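## Task

Scene 1: pick three rods other than the pink one and lay them in one straight row, end to end, so the row's total length equals the pink rod (9 cm). Colour gives length in cm: blue 1, magenta 2, grey 3, orange 4, lime 5, purple 6, red 7, green 8, pink 9, turquoise 10. The chosen rods must rest flat with their ends in contact or nearly so. No second train may exist, and every rod outside the train must sit at least one rod-width away from it. The arrangement must hold by itself, not because the gripper is pressing on it. Finish by opening the gripper and moving the arm away.

## Robot and tools

Robot: one xArm5-style arm with a two-finger parallel gripper and one camera, cam_wrist (504x504), mounted on the gripper. There is a single arm, so every command row describes that arm only.

Frame: the scene frame has its origin on the table surface right under the arm base; +z is up, and looking along +x, +y is to the left. The base may sit slightly tilted. Printed gripper positions are in metres and can be a bit off, worse when the arm is stretched far out. Orientation is given as a quaternion in w,x,y,z order; velocities are m/s and rad/s.

Arm geometry: joint 1 (waist) spins the arm about a vertical base axis, angle increasing counterclockwise from above. Joints 2-4 (shoulder, elbow, wrist pitch) bend in one vertical plane through that axis; joint 5 (wrist roll) spins the gripper about the finger direction. So the fingers can only tilt within that plane, never sideways. The fingers point along the gripper's +z and close along its y axis. The reported end_effector_position is the point between the pads when closed, roughly 2 cm short of the fingertips; closing pushes the tips about 10 mm further out.

Tool execute_actions: argument actions is a list holding one entry, or empty. An empty list just reports the state and includes camera images. An entry with rows moves the arm: rows is a list of 1 to 15 rows, each row exactly 6 numbers in this order: waist, shoulder, elbow, wrist pitch, wrist roll, opening. The first five are absolute joint target angles in radians (the same values Joint positions prints), not offsets. Stated ranges: waist -6.283 to 6.283, shoulder -2.059 to 2.094, elbow -3.927 to 0.192, wrist pitch -1.693 to 3.142, wrist roll -6.283 to 6.283. A target more than 0.010 rad beyond a range end (and beyond the current angle) makes the whole call rejected; true ends may differ by up to 0.010 rad, and overshooting targets are clipped, reported as "joint sent to its limit". The sixth number is the gripper command on a scale from -1 (shut) to +1 (wide open); it is a command level, not a distance. steps (1-15, default 15, at least 9 for a motion) sets how many 1/30 s control ticks the motion lasts; each row covers one tick and the final row repeats to fill. An entry with only steps (up to 300) is a wait with no new command. Add pictures: true to get images with a motion result.

Motion behaviour: targets move at most 3.14 rad/s with a 0.16 s ramp, all joints finishing together; per tick the sent target stays within 0.623 rad of the measured angle, and targets are pulled back if they would shift the gripper over 70 mm from where it is. Far moves therefore take several calls. The arm keeps heading to the last row sent while you think or wait, until it stalls. Each result is captured 9 ticks before the motion ends; those ticks play out afterwards.

Result lines: the state line (pose, velocities); Joint positions and Joint velocities in column order plus the finger-pad gap in metres (0.084 = fully open); grip_measured, the actual opening on the command scale; joint torques (offset and noisy, not contact forces); "joint command not followed" when clearance checks altered targets; HELD marking ticks whose row was not sent; MOTOR HOT from 65 °C and OVER-TEMPERATURE FAULT at 80 °C, which brakes the arm until it cools.

Gripping: to hold a rod, command an opening well under grip_measured; lower means firmer, up to about 24 N per pad. -1 gives full force. Closing fast can squeeze too hard. Occasional brief tugs on held parts or pushes on loose ones may happen.

zoom_image: camera "cam_wrist", region [x0, y0, x1, y1] in image pixels from the top-left, no larger than 504 by 504; gives a sharper crop of the latest image.

read_manual: section "licences" returns licence texts only; it moves nothing.

Ending a reply without any tool call ends everything.

Cautions: load limits in N m are waist 44, shoulder 44, elbow 26.4, wrist pitch 17.6, wrist roll 17.6, including held weight; hitting one causes a torque fault (the arm backs off, pauses 10 s, drops the rest of the call). Never push or knock anything off the table. Avoid dropping rods, slamming into the table, and shoving hard. Before finishing, let go so the train stays in place without support, and lift the gripper away.

Each tool is called in YAML: its name, and indented under it one key for each argument.

## Session

execute_actions:
  actions: []

Scene clock: 0.00 s of 5100.00 s.
end_effector_position=(+0.5153, -0.0609, +0.3387) grip_measured=+1.00 end_effector_quat_wxyz=(-0.033, +0.983, +0.101, -0.152) end_effector_velocity=(-0.000, +0.000, -0.000) end_effector_angular_velocity=(+0.000, +0.000, +0.000)
Joint positions: [-0.067  0.497 -2.01   1.835 -0.325  0.084]
Joint velocities: [ 0. -0.  0.  0. -0.  0.]
Joint torques (N m, as the arm reports them, + toward a larger angle): no reading

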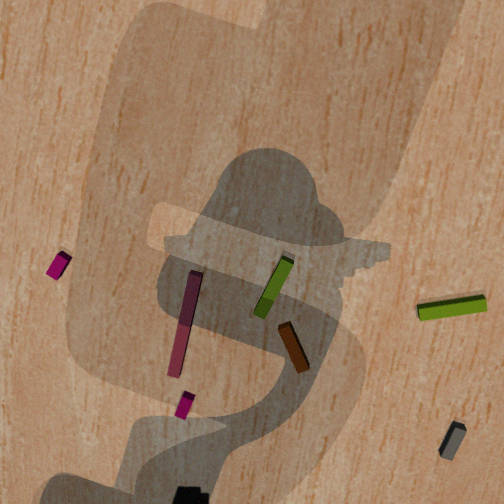

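execute_actions:
  actions:
    - {"rows":[[-0.067,-0.28,-1.052,1.332,-0.117,1]],"steps":15}

execute_actions:
  actions:
    - {"steps":20}
  pictures: true

Scene clock: 2.80 s of 5100.00 s.
end_effector_position=(+0.5082, -0.0599, +0.3650) grip_measured=+1.00 end_effector_quat_wxyz=(-0.015, +0.994, +0.071, -0.085) end_effector_velocity=(-0.137, +0.019, +0.410) end_effector_angular_velocity=(-0.323, -1.721, -0.649)
Joint positions: [-0.067  0.313 -1.812  1.682 -0.262  0.084]
Joint velocities: [ 0.002 -2.294  2.171 -1.622  0.667  0.   ]
Joint torques (N m, as the arm reports them, + toward a larger angle): [ -1.82 -25.78 -11.83  -0.98  -0.15]
Steps of this call (steps 1 to 78: nothing new was sent; steps 79 to 84: the first 6 steps of this action). Readings (joint positions):
79: [-0.067 0.497 -2.010 1.835 -0.325]
80: [-0.067 0.492 -2.004 1.829 -0.323]
82: [-0.067 0.441 -1.943 1.783 -0.303]
84: the state above

Scene clock: 3.47 s of 5100.00 s.
end_effector_position=(+0.3949, -0.0462, +0.3492) grip_measured=+1.00 end_effector_quat_wxyz=(+0.002, +1.000, -0.001, +0.004) end_effector_velocity=(-0.003, +0.000, -0.001) end_effector_angular_velocity=(+0.000, +0.002, -0.001)
Joint positions: [-0.067 -0.278 -1.054  1.332 -0.117  0.084]
Joint velocities: [ 0.    -0.008  0.011 -0.     0.001 -0.   ]
Joint torques (N m, as the arm reports them, + toward a larger angle): [ -1.89  -9.5  -10.02  -2.21   0.04]
Kept back: nothing.
Steps of this call (steps 1 to 9: the last 9 steps of your previous action; steps 10 to 20: the robot went on to your last target). Readings (joint positions):
1: [-0.067 0.236 -1.741 1.630 -0.240]
2: [-0.067 0.160 -1.671 1.585 -0.222]
4: [-0.067 0.024 -1.523 1.510 -0.191]
8: [-0.067 -0.160 -1.231 1.403 -0.146]
20: the state above

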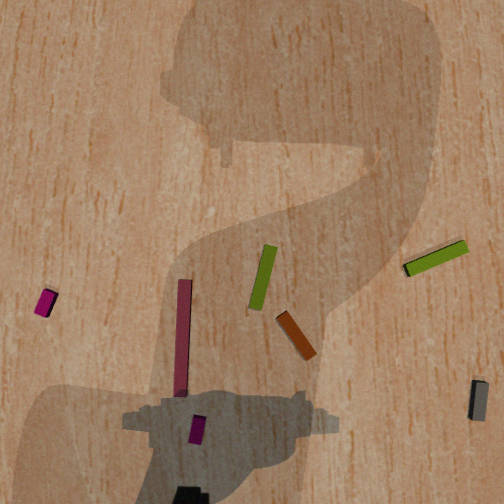

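zoom_image:
  camera: "cam_wrist"
  region: [380,210,504,334]

zoom_image:
  camera: "cam_wrist"
  region: [10,260,110,360]

zoom_image:
  camera: "cam_wrist"
  region: [150,380,250,480]

Region (380, 210, 504, 334) of cam_wrist's 504x504 image, scaled by 4.065, with more detail than that image has.

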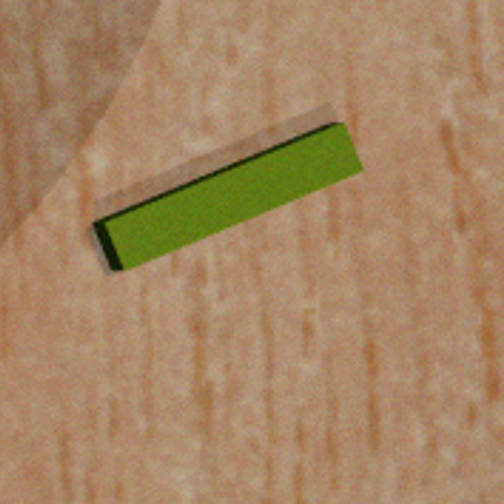

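Region (10, 260, 110, 360) of cam_wrist's 504x504 image, scaled by 5.040, with more detail than that image has.

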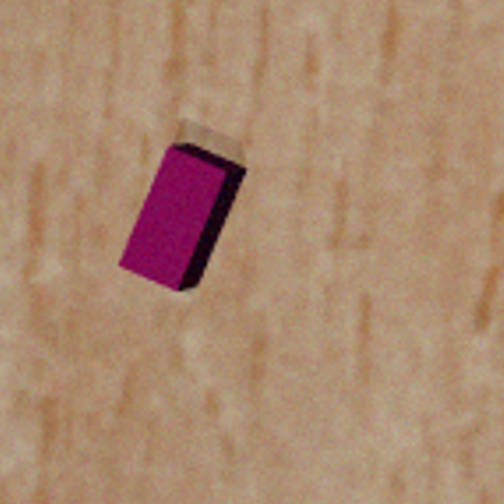

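Region (150, 380, 250, 480) of cam_wrist's 504x504 image, scaled by 5.040, with more detail than that image has.

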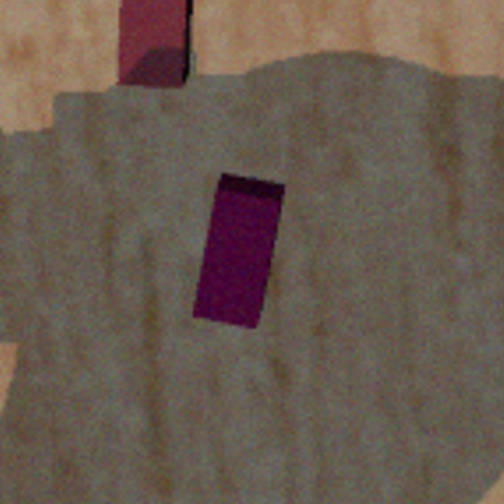

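execute_actions:
  actions:
    - {"rows":[[0.145,-0.0986,-0.346,0.4446,0.293,-0.3]],"steps":15}

execute_actions:
  actions:
    - {"steps":15}
  pictures: true

Scene clock: 7.13 s of 5100.00 s.
end_effector_position=(+0.3931, -0.0288, +0.2893) grip_measured=+0.25 end_effector_quat_wxyz=(+0.001, +1.000, -0.022, -0.012) end_effector_velocity=(-0.102, +0.135, -0.541) end_effector_angular_velocity=(+0.019, +0.474, -0.282)
Joint positions: [-0.023 -0.244 -0.922  1.198 -0.032  0.055]
Joint velocities: [ 0.325  0.34   1.146 -1.01   0.605 -0.169]
Joint torques (N m, as the arm reports them, + toward a larger angle): [ -3.27 -14.57 -13.22  -2.65  -0.1 ]
Steps of this call (steps 1 to 15: the robot went on to your last target; steps 16 to 90: nothing new was sent; then 0.47 s passed at rest; steps 91 to 96: the first 6 steps of this action). Readings (joint positions):
91: [-0.067 -0.280 -1.052 1.332 -0.117]
92: [-0.065 -0.279 -1.048 1.325 -0.112]
94: [-0.048 -0.268 -1.001 1.269 -0.077]
96: the state above

Scene clock: 7.63 s of 5100.00 s.
end_effector_position=(+0.3234, +0.0269, +0.0869) grip_measured=-0.32 end_effector_quat_wxyz=(+0.003, +0.996, -0.094, -0.001) end_effector_velocity=(-0.207, +0.050, -0.227) end_effector_angular_velocity=(-0.005, +0.020, -0.178)
Joint positions: [ 0.135 -0.107 -0.38   0.498  0.271  0.03 ]
Joint velocities: [ 0.21   0.194  0.762 -0.935  0.388 -0.   ]
Joint torques (N m, as the arm reports them, + toward a larger angle): [ -4.44 -12.91 -12.62  -1.88  -0.4 ]
Kept back: nothing.
Steps of this call (steps 1 to 9: the last 9 steps of your previous action; steps 10 to 15: the robot went on to your last target). Readings (joint positions):
1: [-0.013 -0.233 -0.885 1.164 -0.013]
2: [-0.003 -0.225 -0.851 1.127 0.007]
4: [0.017 -0.208 -0.782 1.045 0.046]
8: [0.060 -0.171 -0.636 0.849 0.128]
15: the state above

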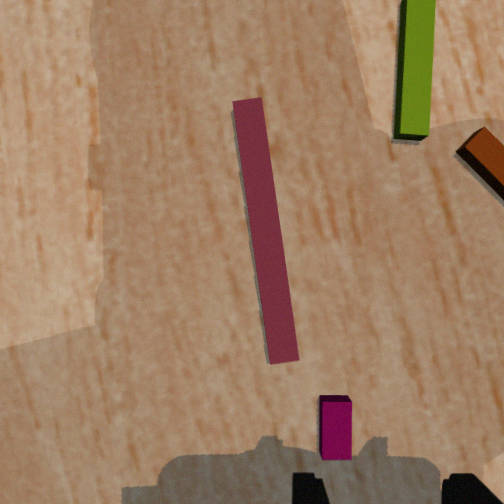

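execute_actions:
  actions: []

Scene clock: 7.90 s of 5100.00 s.
end_effector_position=(+0.3189, +0.0296, +0.0794) grip_measured=-0.32 end_effector_quat_wxyz=(+0.002, +0.995, -0.100, +0.007) end_effector_velocity=(-0.010, -0.000, -0.007) end_effector_angular_velocity=(-0.002, +0.020, -0.003)
Joint positions: [ 0.144 -0.1   -0.349  0.445  0.293  0.03 ]
Joint velocities: [ 0.002  0.005  0.019 -0.005  0.004 -0.   ]
Joint torques (N m, as the arm reports them, + toward a larger angle): [-1.88 -8.17 -6.92 -2.17  0.02]
Kept back: nothing.
Steps of this call (steps 1 to 8: the robot went on to your last target). Readings (joint positions):
1: [0.140 -0.102 -0.360 0.475 0.281]
2: [0.143 -0.099 -0.351 0.462 0.287]
4: [0.144 -0.099 -0.349 0.450 0.291]
8: the state above

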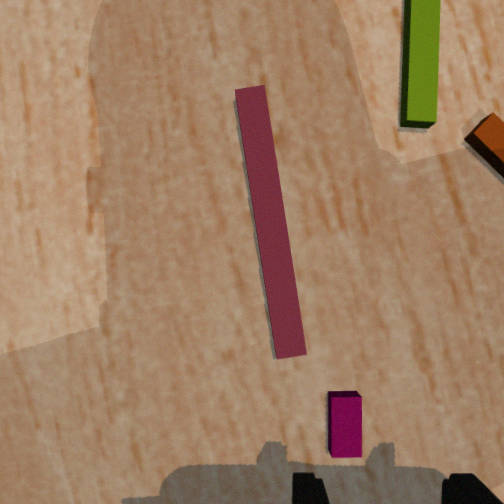

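execute_actions:
  actions:
    - {"rows":[[0.146,0.155,-0.3748,0.2198,0.293,-0.3]],"steps":15}

execute_actions:
  actions:
    - {"rows":[[0.146,0.155,-0.3748,0.2198,0.293,-0.6],[0.146,0.155,-0.3748,0.2198,0.293,-0.8],[0.146,0.155,-0.3748,0.2198,0.293,-0.9],[0.146,0.155,-0.3748,0.2198,0.293,-1]],"steps":15}
  pictures: true

Scene clock: 8.77 s of 5100.00 s.
end_effector_position=(+0.3235, +0.0303, +0.0421) grip_measured=-0.32 end_effector_quat_wxyz=(+0.002, +0.995, -0.100, +0.007) end_effector_velocity=(-0.061, -0.007, -0.375) end_effector_angular_velocity=(-0.021, +0.229, +0.001)
Joint positions: [ 0.146  0.066 -0.367  0.297  0.293  0.03 ]
Joint velocities: [ 0.002  1.507 -0.095 -1.182 -0.    -0.   ]
Joint torques (N m, as the arm reports them, + toward a larger angle): [ -1.87 -17.14  -5.2   -1.11  -0.03]
Steps of this call (steps 1 to 20: the robot went on to your last target; steps 21 to 26: the first 6 steps of this action). Readings (joint positions):
21: [0.145 -0.098 -0.346 0.444 0.293]
22: [0.145 -0.093 -0.347 0.438 0.293]
24: [0.145 -0.040 -0.356 0.386 0.293]
26: the state above

Scene clock: 9.27 s of 5100.00 s.
end_effector_position=(+0.3223, +0.0301, +0.0213) grip_measured=-0.78 end_effector_quat_wxyz=(+0.002, +0.995, -0.100, +0.005) end_effector_velocity=(-0.001, -0.000, -0.001) end_effector_angular_velocity=(-0.000, +0.002, +0.001)
Joint positions: [ 0.146  0.154 -0.375  0.22   0.293  0.01 ]
Joint velocities: [-0.     0.001  0.001 -0.001 -0.001  0.   ]
Joint torques (N m, as the arm reports them, + toward a larger angle): [-1.78 -8.87 -4.88 -2.02 -0.08]
Steps of this call (steps 1 to 9: the last 9 steps of your previous action; steps 10 to 15: the first 6 steps of this action). Readings (joint positions):
10: [0.146 0.154 -0.375 0.220 0.293]
11: [0.146 0.154 -0.375 0.220 0.293]
13: [0.146 0.154 -0.375 0.220 0.293]
15: the state above

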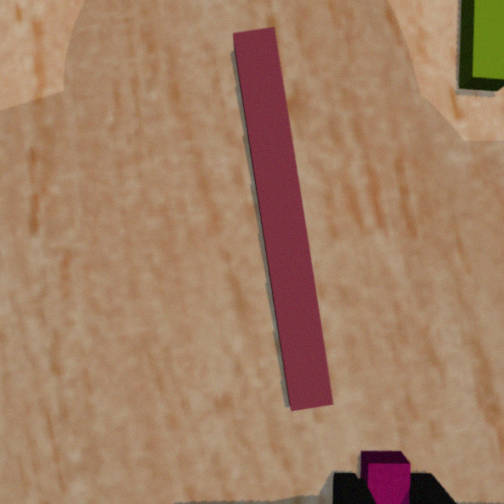

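execute_actions:
  actions:
    - {"rows":[[0.146,-0.05,-0.36,0.41,0.293,-1]],"steps":11}

execute_actions:
  actions:
    - {"rows":[[-0.1997,0.27,-0.83,0.56,0.915,-1],[-0.1997,0.27,-0.83,0.56,0.915,-1],[-0.1997,0.27,-0.83,0.56,0.915,-1],[-0.1997,0.27,-0.83,0.56,0.915,-1],[-0.1997,0.27,-0.83,0.56,0.915,-1],[-0.1997,0.27,-0.83,0.56,0.915,-1],[-0.1997,0.27,-0.83,0.56,0.915,-1],[-0.1997,0.27,-0.83,0.56,0.915,-1],[-0.1997,0.3162,-0.8253,0.5091,0.915,-1]],"steps":15}

execute_actions:
  actions:
    - {"steps":12}
  pictures: true

Scene clock: 10.30 s of 5100.00 s.
end_effector_position=(+0.3215, +0.0300, +0.0220) grip_measured=-0.78 end_effector_quat_wxyz=(+0.002, +0.995, -0.100, +0.004) end_effector_velocity=(-0.047, -0.004, +0.046) end_effector_angular_velocity=(-0.014, +0.149, -0.001)
Joint positions: [ 0.146  0.15  -0.374  0.226  0.293  0.01 ]
Joint velocities: [-0.    -0.273  0.066  0.356 -0.     0.   ]
Joint torques (N m, as the arm reports them, + toward a larger angle): [ -1.77 -19.86  -5.59  -1.33  -0.04]
Steps of this call (steps 1 to 9: the last 9 steps of your previous action; steps 10 to 15: the robot went on to your last target; steps 16 to 29: nothing new was sent; steps 30 to 31: the first 2 steps of this action). Readings (joint positions):
30: [0.146 0.155 -0.375 0.220 0.293]
31: the state above

Scene clock: 10.80 s of 5100.00 s.
end_effector_position=(+0.3575, +0.0003, +0.0722) grip_measured=-0.78 end_effector_quat_wxyz=(+0.002, +0.973, -0.229, +0.003) end_effector_velocity=(+0.389, -0.330, +0.062) end_effector_angular_velocity=(+0.015, -0.123, -2.505)
Joint positions: [ 0.053  0.041 -0.487  0.451  0.463  0.01 ]
Joint velocities: [-0.924  0.822 -1.292  0.359  1.581 -0.   ]
Joint torques (N m, as the arm reports them, + toward a larger angle): [ -1.32 -10.76  -5.22  -1.49  -0.43]
Steps of this call (steps 1 to 9: the last 9 steps of your previous action; steps 10 to 15: the first 6 steps of this action). Readings (joint positions):
10: [0.146 -0.048 -0.359 0.409 0.293]
11: [0.143 -0.045 -0.363 0.411 0.300]
13: [0.113 -0.014 -0.404 0.426 0.358]
15: the state above

Scene clock: 11.20 s of 5100.00 s.
end_effector_position=(+0.4339, -0.1110, +0.0591) grip_measured=-0.78 end_effector_quat_wxyz=(+0.000, +0.837, -0.548, +0.004) end_effector_velocity=(+0.012, -0.009, -0.001) end_effector_angular_velocity=(-0.000, -0.005, -0.112)
Joint positions: [-0.198  0.314 -0.82   0.509  0.909  0.01 ]
Joint velocities: [-0.012  0.034 -0.048  0.01   0.1   -0.   ]
Joint torques (N m, as the arm reports them, + toward a larger angle): [ -0.41 -15.49  -6.97  -2.34  -0.13]
Kept back: nothing.
Steps of this call (steps 1 to 9: the last 9 steps of your previous action; steps 10 to 12: the robot went on to your last target). Readings (joint positions):
1: [0.023 0.068 -0.529 0.463 0.515]
2: [-0.005 0.093 -0.568 0.475 0.566]
4: [-0.061 0.147 -0.643 0.496 0.666]
8: [-0.166 0.275 -0.780 0.505 0.851]
12: the state above

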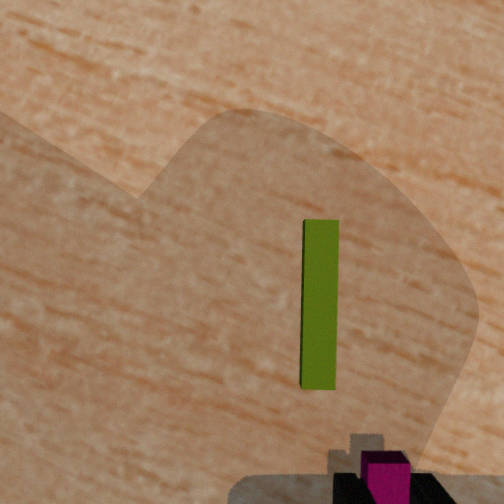

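execute_actions:
  actions:
    - {"rows":[[-0.1852,0.4077,-0.8677,0.46,0.935,-1]],"steps":15}

execute_actions:
  actions:
    - {"steps":10}
  pictures: true

Scene clock: 12.37 s of 5100.00 s.
end_effector_position=(+0.4444, -0.1082, +0.0365) grip_measured=-0.78 end_effector_quat_wxyz=(+0.000, +0.833, -0.553, +0.003) end_effector_velocity=(-0.029, +0.026, -0.110) end_effector_angular_velocity=(+0.034, +0.141, -0.008)
Joint positions: [-0.186  0.399 -0.862  0.466  0.932  0.01 ]
Joint velocities: [ 0.042  0.28  -0.035 -0.099  0.049  0.   ]
Joint torques (N m, as the arm reports them, + toward a larger angle): [ -3.51 -23.67  -8.04  -2.93  -0.08]
Steps of this call (steps 1 to 29: the robot went on to your last target; steps 30 to 35: the first 6 steps of this action). Readings (joint positions):
30: [-0.200 0.316 -0.825 0.509 0.915]
31: [-0.199 0.321 -0.828 0.505 0.917]
33: [-0.192 0.363 -0.851 0.481 0.926]
35: the state above

Scene clock: 12.70 s of 5100.00 s.
end_effector_position=(+0.4468, -0.1083, +0.0351) grip_measured=-0.78 end_effector_quat_wxyz=(-0.001, +0.833, -0.553, +0.005) end_effector_velocity=(-0.003, +0.001, -0.003) end_effector_angular_velocity=(+0.002, +0.008, -0.000)
Joint positions: [-0.185  0.407 -0.868  0.46   0.935  0.01 ]
Joint velocities: [0.    0.003 0.004 0.001 0.001 0.   ]
Joint torques (N m, as the arm reports them, + toward a larger angle): [ -1.82 -15.57  -6.97  -2.18  -0.13]
Kept back: nothing.
Steps of this call (steps 1 to 9: the last 9 steps of your previous action; step 10: the robot went on to your last target). Readings (joint positions):
1: [-0.186 0.406 -0.863 0.464 0.934]
2: [-0.185 0.408 -0.864 0.462 0.934]
4: [-0.185 0.408 -0.867 0.461 0.935]
8: [-0.185 0.407 -0.868 0.460 0.935]
10: the state above

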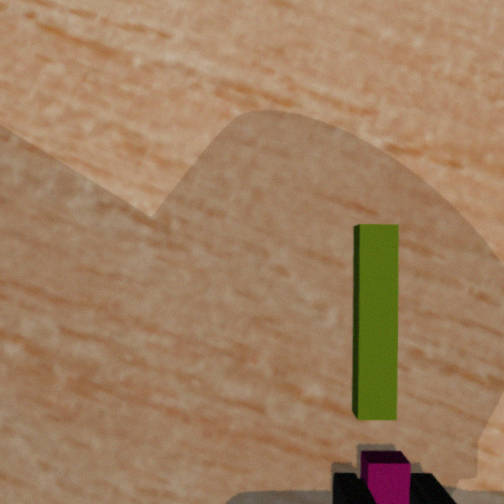

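execute_actions:
  actions:
    - {"rows":[[-0.192,0.4486,-0.8826,0.434,0.928,-1]],"steps":15}

execute_actions:
  actions:
    - {"steps":10}
  pictures: true

Scene clock: 13.63 s of 5100.00 s.
end_effector_position=(+0.4470, -0.1114, +0.0221) grip_measured=-0.78 end_effector_quat_wxyz=(+0.000, +0.833, -0.553, +0.003) end_effector_velocity=(-0.012, -0.002, -0.031) end_effector_angular_velocity=(+0.009, +0.035, +0.001)
Joint positions: [-0.192  0.447 -0.88   0.437  0.929  0.01 ]
Joint velocities: [-0.01   0.075 -0.002 -0.036 -0.012  0.   ]
Joint torques (N m, as the arm reports them, + toward a larger angle): [ -0.97 -18.69  -7.9   -2.31   0.03]
Steps of this call (steps 1 to 15: the robot went on to your last target; steps 16 to 22: nothing new was sent; steps 23 to 28: the first 6 steps of this action). Readings (joint positions):
23: [-0.185 0.408 -0.868 0.460 0.935]
24: [-0.186 0.412 -0.870 0.456 0.934]
26: [-0.190 0.436 -0.880 0.441 0.930]
28: the state above

Scene clock: 13.97 s of 5100.00 s.
end_effector_position=(+0.4484, -0.1119, +0.0224) grip_measured=-0.78 end_effector_quat_wxyz=(-0.000, +0.833, -0.553, +0.005) end_effector_velocity=(+0.000, -0.000, +0.000) end_effector_angular_velocity=(-0.000, -0.001, -0.001)
Joint positions: [-0.192  0.448 -0.883  0.434  0.928  0.01 ]
Joint velocities: [-0.     0.001 -0.001 -0.     0.001 -0.   ]
Joint torques (N m, as the arm reports them, + toward a larger angle): [ -2.09 -15.61  -6.71  -2.13  -0.08]
Kept back: nothing.
Steps of this call (steps 1 to 9: the last 9 steps of your previous action; step 10: the robot went on to your last target). Readings (joint positions):
1: [-0.192 0.448 -0.881 0.435 0.928]
2: [-0.192 0.448 -0.882 0.435 0.928]
4: [-0.192 0.448 -0.883 0.434 0.928]
8: [-0.192 0.448 -0.883 0.434 0.928]
10: the state above

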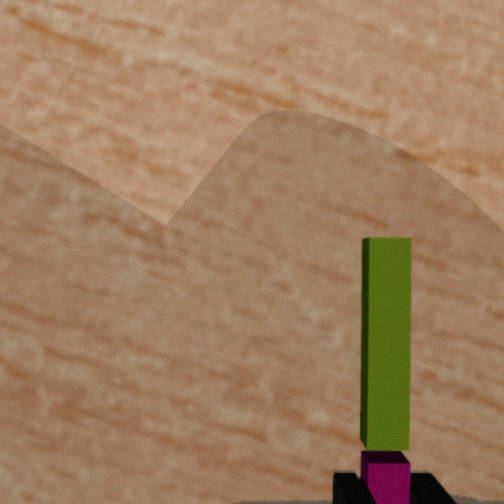

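execute_actions:
  actions:
    - {"rows":[[-0.1975,0.4526,-0.8897,0.4371,0.9225,-1]],"steps":12}

execute_actions:
  actions:
    - {"steps":10}
  pictures: true

Scene clock: 14.47 s of 5100.00 s.
end_effector_position=(+0.4490, -0.1134, +0.0223) grip_measured=-0.78 end_effector_quat_wxyz=(-0.000, +0.833, -0.553, +0.005) end_effector_velocity=(+0.011, -0.027, +0.001) end_effector_angular_velocity=(-0.002, -0.009, -0.014)
Joint positions: [-0.195  0.451 -0.887  0.436  0.925  0.01 ]
Joint velocities: [-0.052  0.032 -0.061  0.019 -0.038 -0.   ]
Joint torques (N m, as the arm reports them, + toward a larger angle): [ -1.06 -16.38  -6.48  -2.45   0.21]
Steps of this call (steps 1 to 12: the robot went on to your last target; steps 13 to 15: the first 3 steps of this action). Readings (joint positions):
13: [-0.192 0.449 -0.883 0.434 0.928]
14: [-0.193 0.450 -0.884 0.435 0.926]
15: the state above

Scene clock: 14.80 s of 5100.00 s.
end_effector_position=(+0.4495, -0.1148, +0.0224) grip_measured=-0.78 end_effector_quat_wxyz=(-0.000, +0.833, -0.553, +0.005) end_effector_velocity=(+0.001, -0.000, +0.001) end_effector_angular_velocity=(-0.000, -0.002, +0.001)
Joint positions: [-0.197  0.453 -0.89   0.437  0.923  0.01 ]
Joint velocities: [-0.    -0.001 -0.001 -0.    -0.001 -0.   ]
Joint torques (N m, as the arm reports them, + toward a larger angle): [ -1.85 -15.79  -6.87  -2.1   -0.1 ]
Kept back: nothing.
Steps of this call (steps 1 to 9: the last 9 steps of your previous action; step 10: the robot went on to your last target). Readings (joint positions):
1: [-0.196 0.452 -0.888 0.436 0.924]
2: [-0.197 0.452 -0.889 0.437 0.923]
4: [-0.198 0.452 -0.890 0.437 0.923]
8: [-0.197 0.453 -0.890 0.437 0.923]
10: the state above

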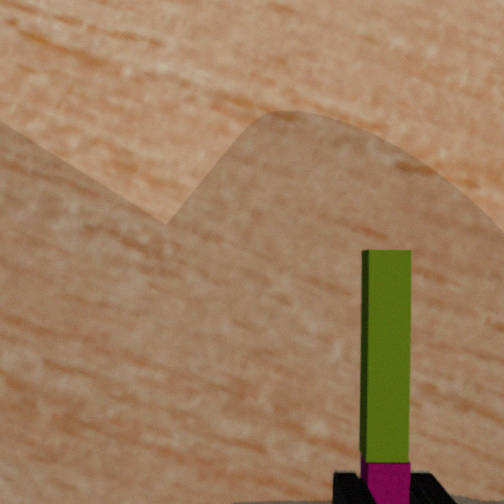

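execute_actions:
  actions:
    - {"rows":[[-0.1975,0.4526,-0.8897,0.4371,0.9225,-0.6],[-0.1975,0.4526,-0.8897,0.4371,0.9225,-0.3],[-0.1975,0.4526,-0.8897,0.4371,0.9225,-0.3],[-0.1975,0.4526,-0.8897,0.4371,0.9225,-0.3],[-0.1975,0.4526,-0.8897,0.4371,0.9225,-0.3],[-0.1975,0.4526,-0.8897,0.4371,0.9225,-0.3],[-0.1975,0.4526,-0.8897,0.4371,0.9225,-0.3],[-0.1975,0.4526,-0.8897,0.4371,0.9225,-0.3],[-0.1975,0.29,-0.87,0.58,0.9225,-0.3]],"steps":15}

execute_actions:
  actions:
    - {"rows":[[-0.1975,0.28,-0.86,0.58,0.9225,-0.3],[-0.1975,0.28,-0.86,0.58,0.9225,-0.3],[-0.1975,0.28,-0.86,0.58,0.9225,-0.3],[0.396,0.2656,-0.8297,0.5641,0.729,-0.3]],"steps":15}

execute_actions:
  actions:
    - {"steps":14}
  pictures: true

Scene clock: 15.87 s of 5100.00 s.
end_effector_position=(+0.4496, -0.1148, +0.0224) grip_measured=-0.32 end_effector_quat_wxyz=(-0.000, +0.833, -0.553, +0.005) end_effector_velocity=(-0.000, +0.000, -0.000) end_effector_angular_velocity=(+0.000, +0.000, +0.000)
Joint positions: [-0.197  0.453 -0.89   0.437  0.922  0.03 ]
Joint velocities: [ 0.     0.     0.    -0.     0.     0.005]
Joint torques (N m, as the arm reports them, + toward a larger angle): [ -2.   -15.84  -6.9   -2.16  -0.1 ]
Steps of this call (steps 1 to 15: the robot went on to your last target; steps 16 to 26: nothing new was sent; steps 27 to 32: the first 6 steps of this action). Readings (joint positions):
27: [-0.197 0.453 -0.890 0.437 0.922]
28: [-0.197 0.453 -0.890 0.437 0.923]
30: [-0.197 0.453 -0.890 0.437 0.922]
32: the state above

Scene clock: 16.37 s of 5100.00 s.
end_effector_position=(+0.4453, -0.1036, +0.0805) grip_measured=-0.32 end_effector_quat_wxyz=(+0.000, +0.841, -0.541, +0.004) end_effector_velocity=(+0.071, +0.336, -0.005) end_effector_angular_velocity=(-0.010, -0.003, +1.025)
Joint positions: [-0.176  0.282 -0.858  0.578  0.914  0.03 ]
Joint velocities: [ 0.75  -0.012  0.035 -0.031 -0.274  0.   ]
Joint torques (N m, as the arm reports them, + toward a larger angle): [ 19.14 -15.86  -8.13  -2.45  -1.04]
Steps of this call (steps 1 to 9: the last 9 steps of your previous action; steps 10 to 15: the first 6 steps of this action). Readings (joint positions):
10: [-0.197 0.291 -0.878 0.569 0.922]
11: [-0.197 0.286 -0.874 0.574 0.922]
13: [-0.197 0.282 -0.863 0.578 0.922]
15: the state above

Scene clock: 16.83 s of 5100.00 s.
end_effector_position=(+0.4340, +0.1244, +0.0786) grip_measured=-0.32 end_effector_quat_wxyz=(+0.001, +0.972, -0.234, +0.005) end_effector_velocity=(-0.134, +0.425, -0.003) end_effector_angular_velocity=(-0.010, +0.003, +1.297)
Joint positions: [ 0.331  0.268 -0.833  0.566  0.751  0.03 ]
Joint velocities: [ 0.987 -0.033  0.051 -0.022 -0.311 -0.   ]
Joint torques (N m, as the arm reports them, + toward a larger angle): [ -7.99 -14.11  -6.91  -1.91   0.27]
Kept back: nothing.
Steps of this call (steps 1 to 9: the last 9 steps of your previous action; steps 10 to 14: the robot went on to your last target). Readings (joint positions):
1: [-0.143 0.281 -0.857 0.577 0.902]
2: [-0.101 0.280 -0.856 0.576 0.890]
4: [-0.025 0.278 -0.852 0.574 0.866]
8: [0.117 0.275 -0.844 0.571 0.820]
14: the state above

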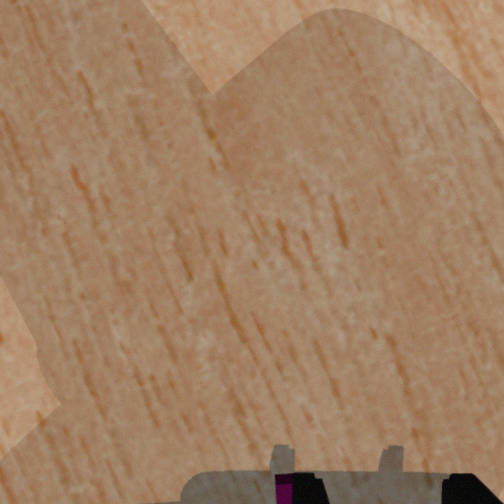

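execute_actions:
  actions: []

Scene clock: 16.93 s of 5100.00 s.
end_effector_position=(+0.4252, +0.1492, +0.0783) grip_measured=-0.32 end_effector_quat_wxyz=(+0.002, +0.980, -0.197, +0.005) end_effector_velocity=(-0.030, +0.070, -0.003) end_effector_angular_velocity=(-0.004, +0.007, +0.236)
Joint positions: [ 0.389  0.266 -0.83   0.565  0.733  0.03 ]
Joint velocities: [ 0.168 -0.005  0.014 -0.004 -0.068  0.   ]
Joint torques (N m, as the arm reports them, + toward a larger angle): [ -8.7  -14.35  -7.8   -2.19   0.27]
Kept back: nothing.
Steps of this call (steps 1 to 3: the robot went on to your last target). Readings (joint positions):
1: [0.361 0.267 -0.832 0.565 0.742]
2: [0.380 0.266 -0.830 0.565 0.736]
3: the state above

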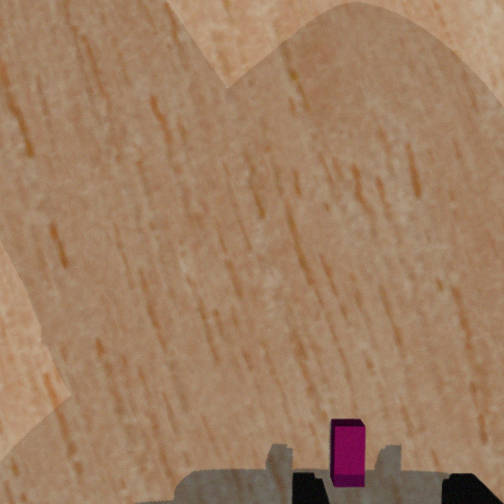

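execute_actions:
  actions:
    - {"rows":[[0.402,0.418,-0.8278,0.4098,0.735,-0.3]],"steps":15}

execute_actions:
  actions:
    - {"rows":[[0.402,0.418,-0.8278,0.4098,0.735,-0.6],[0.402,0.418,-0.8278,0.4098,0.735,-0.8],[0.402,0.418,-0.8278,0.4098,0.735,-0.9],[0.402,0.418,-0.8278,0.4098,0.735,-1]],"steps":15}
  pictures: true

Scene clock: 17.70 s of 5100.00 s.
end_effector_position=(+0.4220, +0.1532, +0.0315) grip_measured=-0.32 end_effector_quat_wxyz=(+0.002, +0.981, -0.191, +0.004) end_effector_velocity=(-0.176, -0.054, -0.365) end_effector_angular_velocity=(-0.145, +0.399, +0.002)
Joint positions: [ 0.401  0.39  -0.829  0.441  0.734  0.03 ]
Joint velocities: [ 0.027  0.78   0.189 -0.544  0.022 -0.   ]
Joint torques (N m, as the arm reports them, + toward a larger angle): [ -2.61 -31.37 -10.06  -2.28   0.12]
Steps of this call (steps 1 to 15: the robot went on to your last target; steps 16 to 17: nothing new was sent; steps 18 to 23: the first 6 steps of this action). Readings (joint positions):
18: [0.396 0.266 -0.830 0.564 0.729]
19: [0.396 0.270 -0.830 0.557 0.729]
21: [0.398 0.319 -0.835 0.501 0.731]
23: the state above

Scene clock: 18.20 s of 5100.00 s.
end_effector_position=(+0.4218, +0.1536, +0.0215) grip_measured=-0.78 end_effector_quat_wxyz=(+0.001, +0.981, -0.191, +0.006) end_effector_velocity=(+0.000, +0.000, +0.000) end_effector_angular_velocity=(+0.000, -0.000, +0.001)
Joint positions: [ 0.402  0.417 -0.829  0.409  0.735  0.01 ]
Joint velocities: [ 0.     0.001 -0.002  0.001 -0.     0.001]
Joint torques (N m, as the arm reports them, + toward a larger angle): [ -2.24 -11.68  -4.93  -1.19  -0.03]
Steps of this call (steps 1 to 9: the last 9 steps of your previous action; steps 10 to 15: the first 6 steps of this action). Readings (joint positions):
10: [0.402 0.417 -0.828 0.410 0.735]
11: [0.402 0.417 -0.829 0.409 0.735]
13: [0.402 0.417 -0.829 0.409 0.735]
15: the state above

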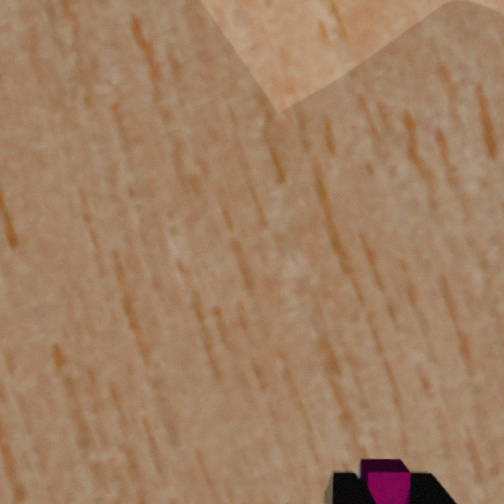

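execute_actions:
  actions:
    - {"rows":[[0.402,0.28,-0.83,0.55,0.735,-1],[0.402,0.28,-0.83,0.55,0.735,-1],[0.402,0.28,-0.83,0.55,0.735,-1],[0.402,0.28,-0.83,0.55,0.735,-1],[0.402,0.28,-0.83,0.55,0.735,-1],[0.402,0.28,-0.83,0.55,0.735,-1],[0.402,0.28,-0.83,0.55,0.735,-1],[-0.1564,0.28,-0.83,0.55,0.9636,-1]],"steps":15}

execute_actions:
  actions:
    - {"rows":[[-0.1564,0.28,-0.83,0.55,0.9636,-1],[-0.1564,0.28,-0.83,0.55,0.9636,-1],[-0.1564,0.28,-0.83,0.55,0.9636,-1],[-0.1564,0.28,-0.83,0.55,0.9636,-1],[-0.1564,0.28,-0.83,0.55,0.9636,-1],[-0.1564,0.28,-0.83,0.55,0.9636,-1],[-0.1564,0.28,-0.83,0.55,0.9636,-1],[-0.1564,0.28,-0.83,0.55,0.9636,-1],[-0.1564,0.28,-0.83,0.55,0.9636,-1],[-0.1564,0.28,-0.83,0.55,0.9636,-1],[-0.1564,0.28,-0.83,0.55,0.9636,-1],[-0.1564,0.3861,-0.8305,0.4444,0.9636,-1]],"steps":15}

execute_actions:
  actions:
    - {"steps":20}
  pictures: true

Scene clock: 19.93 s of 5100.00 s.
end_effector_position=(+0.4205, +0.1533, +0.0611) grip_measured=-0.78 end_effector_quat_wxyz=(+0.004, +0.981, -0.192, +0.001) end_effector_velocity=(+0.157, +0.062, +0.335) end_effector_angular_velocity=(+0.154, -0.423, +0.008)
Joint positions: [ 0.402  0.307 -0.825  0.527  0.735  0.01 ]
Joint velocities: [ 0.004 -0.67  -0.21   0.43   0.    -0.   ]
Joint torques (N m, as the arm reports them, + toward a larger angle): [-2.23  0.37 -3.78 -1.84 -0.02]
Steps of this call (steps 1 to 9: the last 9 steps of your previous action; steps 10 to 15: the robot went on to your last target; steps 16 to 46: nothing new was sent; steps 47 to 52: the first 6 steps of this action). Readings (joint positions):
47: [0.402 0.418 -0.828 0.410 0.735]
48: [0.402 0.414 -0.827 0.417 0.735]
50: [0.402 0.370 -0.818 0.474 0.735]
52: the state above

Scene clock: 20.43 s of 5100.00 s.
end_effector_position=(+0.4489, -0.0342, +0.0730) grip_measured=-0.78 end_effector_quat_wxyz=(+0.000, +0.881, -0.473, +0.004) end_effector_velocity=(-0.033, -0.485, +0.010) end_effector_angular_velocity=(+0.012, -0.020, -1.520)
Joint positions: [-0.024  0.282 -0.829  0.549  0.909  0.01 ]
Joint velocities: [-1.079 -0.015 -0.005  0.007  0.441  0.   ]
Joint torques (N m, as the arm reports them, + toward a larger angle): [ -1.45 -14.18  -7.05  -2.03   0.3 ]
Steps of this call (steps 1 to 9: the last 9 steps of your previous action; steps 10 to 15: the first 6 steps of this action). Readings (joint positions):
10: [0.157 0.284 -0.829 0.548 0.835]
11: [0.121 0.284 -0.829 0.548 0.850]
13: [0.048 0.283 -0.829 0.549 0.879]
15: the state above

Scene clock: 21.10 s of 5100.00 s.
end_effector_position=(+0.4409, -0.0932, +0.0354) grip_measured=-0.78 end_effector_quat_wxyz=(-0.001, +0.833, -0.553, +0.006) end_effector_velocity=(-0.007, +0.000, -0.006) end_effector_angular_velocity=(+0.004, +0.017, -0.004)
Joint positions: [-0.156  0.385 -0.831  0.444  0.964  0.01 ]
Joint velocities: [-0.003  0.006  0.009  0.002  0.     0.   ]
Joint torques (N m, as the arm reports them, + toward a larger angle): [ -1.81 -14.94  -7.08  -2.11  -0.06]
Kept back: nothing.
Steps of this call (steps 1 to 9: the last 9 steps of your previous action; steps 10 to 20: the robot went on to your last target). Readings (joint positions):
1: [-0.060 0.282 -0.829 0.549 0.924]
2: [-0.094 0.281 -0.830 0.550 0.937]
4: [-0.142 0.280 -0.830 0.550 0.955]
8: [-0.154 0.301 -0.833 0.523 0.963]
20: the state above

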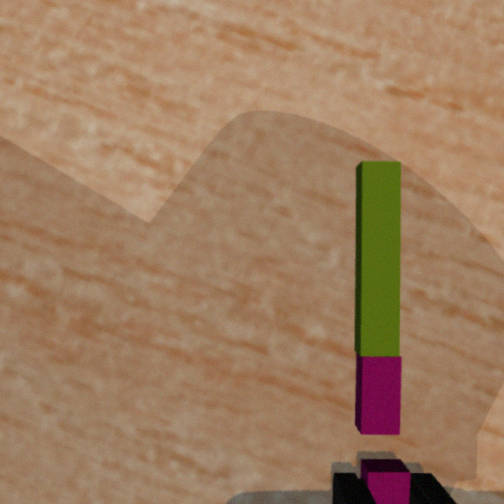

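execute_actions:
  actions:
    - {"rows":[[-0.1606,0.4222,-0.8372,0.415,0.9594,-1]],"steps":12}

execute_actions:
  actions:
    - {"steps":12}
  pictures: true

Scene clock: 21.77 s of 5100.00 s.
end_effector_position=(+0.4421, -0.0945, +0.0305) grip_measured=-0.78 end_effector_quat_wxyz=(-0.001, +0.833, -0.553, +0.007) end_effector_velocity=(+0.007, -0.021, -0.111) end_effector_angular_velocity=(+0.000, +0.001, -0.007)
Joint positions: [-0.158  0.401 -0.835  0.43   0.962  0.01 ]
Joint velocities: [-0.042  0.345 -0.082 -0.262 -0.036 -0.   ]
Joint torques (N m, as the arm reports them, + toward a larger angle): [ -1.82 -13.46  -5.14  -0.89   0.21]
Steps of this call (steps 1 to 15: the robot went on to your last target; steps 16 to 17: nothing new was sent; steps 18 to 20: the first 3 steps of this action). Readings (joint positions):
18: [-0.156 0.386 -0.831 0.444 0.964]
19: [-0.157 0.391 -0.832 0.439 0.963]
20: the state above

Scene clock: 22.17 s of 5100.00 s.
end_effector_position=(+0.4405, -0.0953, +0.0227) grip_measured=-0.78 end_effector_quat_wxyz=(-0.000, +0.833, -0.553, +0.005) end_effector_velocity=(-0.001, +0.000, -0.001) end_effector_angular_velocity=(+0.001, +0.003, -0.001)
Joint positions: [-0.161  0.422 -0.837  0.415  0.959  0.01 ]
Joint velocities: [-0.     0.001  0.002  0.     0.    -0.   ]
Joint torques (N m, as the arm reports them, + toward a larger angle): [ -1.8  -15.21  -6.78  -2.25  -0.09]
Kept back: nothing.
Steps of this call (steps 1 to 9: the last 9 steps of your previous action; steps 10 to 12: the robot went on to your last target). Readings (joint positions):
1: [-0.159 0.411 -0.837 0.423 0.961]
2: [-0.160 0.418 -0.836 0.420 0.960]
4: [-0.161 0.422 -0.835 0.417 0.960]
8: [-0.161 0.422 -0.837 0.415 0.959]
12: the state above

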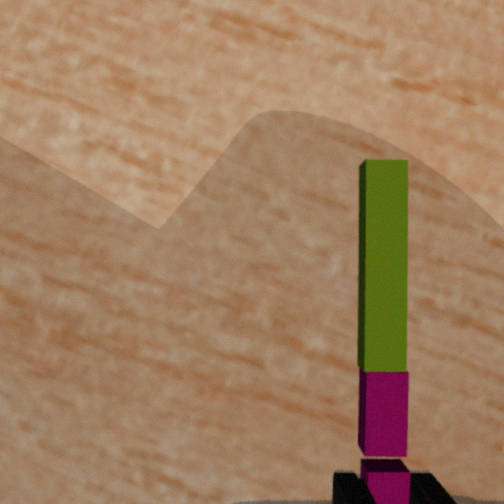

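execute_actions:
  actions:
    - {"rows":[[-0.1663,0.4262,-0.8441,0.4181,0.9537,-1]],"steps":12}

execute_actions:
  actions:
    - {"steps":10}
  pictures: true

Scene clock: 22.67 s of 5100.00 s.
end_effector_position=(+0.4410, -0.0968, +0.0226) grip_measured=-0.78 end_effector_quat_wxyz=(-0.000, +0.833, -0.553, +0.005) end_effector_velocity=(+0.011, -0.027, +0.000) end_effector_angular_velocity=(-0.001, -0.005, -0.013)
Joint positions: [-0.164  0.425 -0.841  0.417  0.956  0.01 ]
Joint velocities: [-0.053  0.033 -0.058  0.02  -0.04  -0.   ]
Joint torques (N m, as the arm reports them, + toward a larger angle): [ -1.53 -15.87  -6.6   -2.16  -0.08]
Steps of this call (steps 1 to 12: the robot went on to your last target; steps 13 to 15: the first 3 steps of this action). Readings (joint positions):
13: [-0.161 0.422 -0.837 0.415 0.959]
14: [-0.162 0.423 -0.839 0.416 0.958]
15: the state above

Scene clock: 23.00 s of 5100.00 s.
end_effector_position=(+0.4416, -0.0982, +0.0226) grip_measured=-0.78 end_effector_quat_wxyz=(-0.000, +0.833, -0.553, +0.005) end_effector_velocity=(-0.001, +0.000, -0.001) end_effector_angular_velocity=(+0.000, +0.002, -0.000)
Joint positions: [-0.166  0.426 -0.844  0.418  0.954  0.01 ]
Joint velocities: [-0.    -0.     0.002 -0.     0.     0.   ]
Joint torques (N m, as the arm reports them, + toward a larger angle): [ -2.01 -15.15  -6.69  -2.2   -0.08]
Kept back: nothing.
Steps of this call (steps 1 to 9: the last 9 steps of your previous action; step 10: the robot went on to your last target). Readings (joint positions):
1: [-0.165 0.425 -0.843 0.417 0.955]
2: [-0.166 0.426 -0.843 0.418 0.954]
4: [-0.166 0.426 -0.844 0.418 0.954]
8: [-0.166 0.426 -0.844 0.418 0.954]
10: the state above

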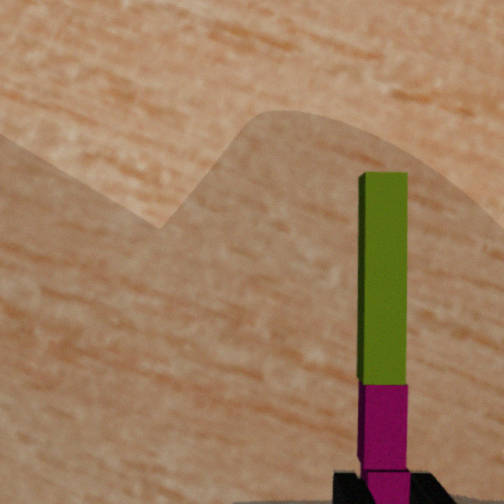

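Touching. Release, lift, and inspect.

execute_actions:
  actions:
    - {"rows":[[-0.1663,0.4262,-0.8441,0.4181,0.9537,-0.6],[-0.1663,0.4262,-0.8441,0.4181,0.9537,-0.3],[-0.1663,0.4262,-0.8441,0.4181,0.9537,-0.3],[-0.1663,0.4262,-0.8441,0.4181,0.9537,-0.3],[-0.1663,0.4262,-0.8441,0.4181,0.9537,-0.3],[-0.1663,0.4262,-0.8441,0.4181,0.9537,-0.3],[-0.1663,0.4262,-0.8441,0.4181,0.9537,-0.3],[-0.1663,0.4262,-0.8441,0.4181,0.9537,-0.3],[-0.1663,0.0,-0.75,0.75,0.9537,-0.3]],"steps":15}

execute_actions:
  actions:
    - {"steps":14}
  pictures: true

Scene clock: 23.63 s of 5100.00 s.
end_effector_position=(+0.4416, -0.0982, +0.0226) grip_measured=-0.32 end_effector_quat_wxyz=(-0.000, +0.833, -0.553, +0.005) end_effector_velocity=(+0.001, -0.000, +0.000) end_effector_angular_velocity=(-0.000, -0.001, -0.000)
Joint positions: [-0.166  0.426 -0.844  0.418  0.954  0.03 ]
Joint velocities: [-0.    -0.    -0.001  0.     0.     0.005]
Joint torques (N m, as the arm reports them, + toward a larger angle): [ -1.91 -15.13  -6.67  -2.13  -0.08]
Steps of this call (steps 1 to 13: the robot went on to your last target; steps 14 to 19: the first 6 steps of this action). Readings (joint positions):
14: [-0.166 0.426 -0.844 0.418 0.954]
15: [-0.166 0.426 -0.844 0.418 0.954]
17: [-0.166 0.426 -0.844 0.418 0.954]
19: the state above

Scene clock: 24.10 s of 5100.00 s.
end_effector_position=(+0.4144, -0.0917, +0.1510) grip_measured=-0.32 end_effector_quat_wxyz=(-0.002, +0.833, -0.553, +0.010) end_effector_velocity=(-0.044, +0.010, +0.146) end_effector_angular_velocity=(-0.011, -0.048, +0.003)
Joint positions: [-0.166  0.017 -0.758  0.73   0.954  0.03 ]
Joint velocities: [ 0.001 -0.477  0.08   0.349 -0.002 -0.   ]
Joint torques (N m, as the arm reports them, + toward a larger angle): [-2.    0.95 -6.04 -1.97 -0.1 ]
Kept back: nothing.
Steps of this call (steps 1 to 9: the last 9 steps of your previous action; steps 10 to 14: the robot went on to your last target). Readings (joint positions):
1: [-0.166 0.426 -0.844 0.418 0.954]
2: [-0.166 0.426 -0.844 0.418 0.954]
4: [-0.166 0.421 -0.842 0.424 0.954]
8: [-0.166 0.267 -0.806 0.546 0.954]
14: the state above

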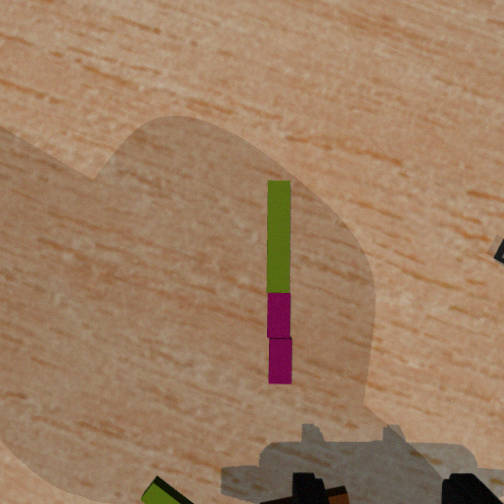

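zoom_image:
  camera: "cam_wrist"
  region: [220,170,340,400]

Region (220, 170, 340, 400) of cam_wrist's 504x504 image, scaled by 2.191, with more detail than that image has; it fills the left 263 columns of this view, and the rest is white.

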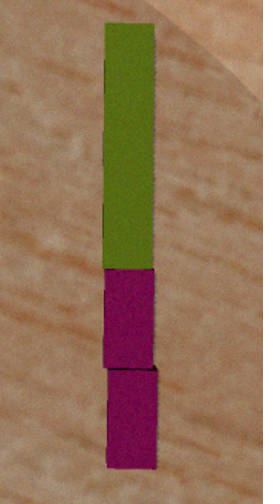

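finished_scene:
  scene: 1

The scene is finished: the task was done.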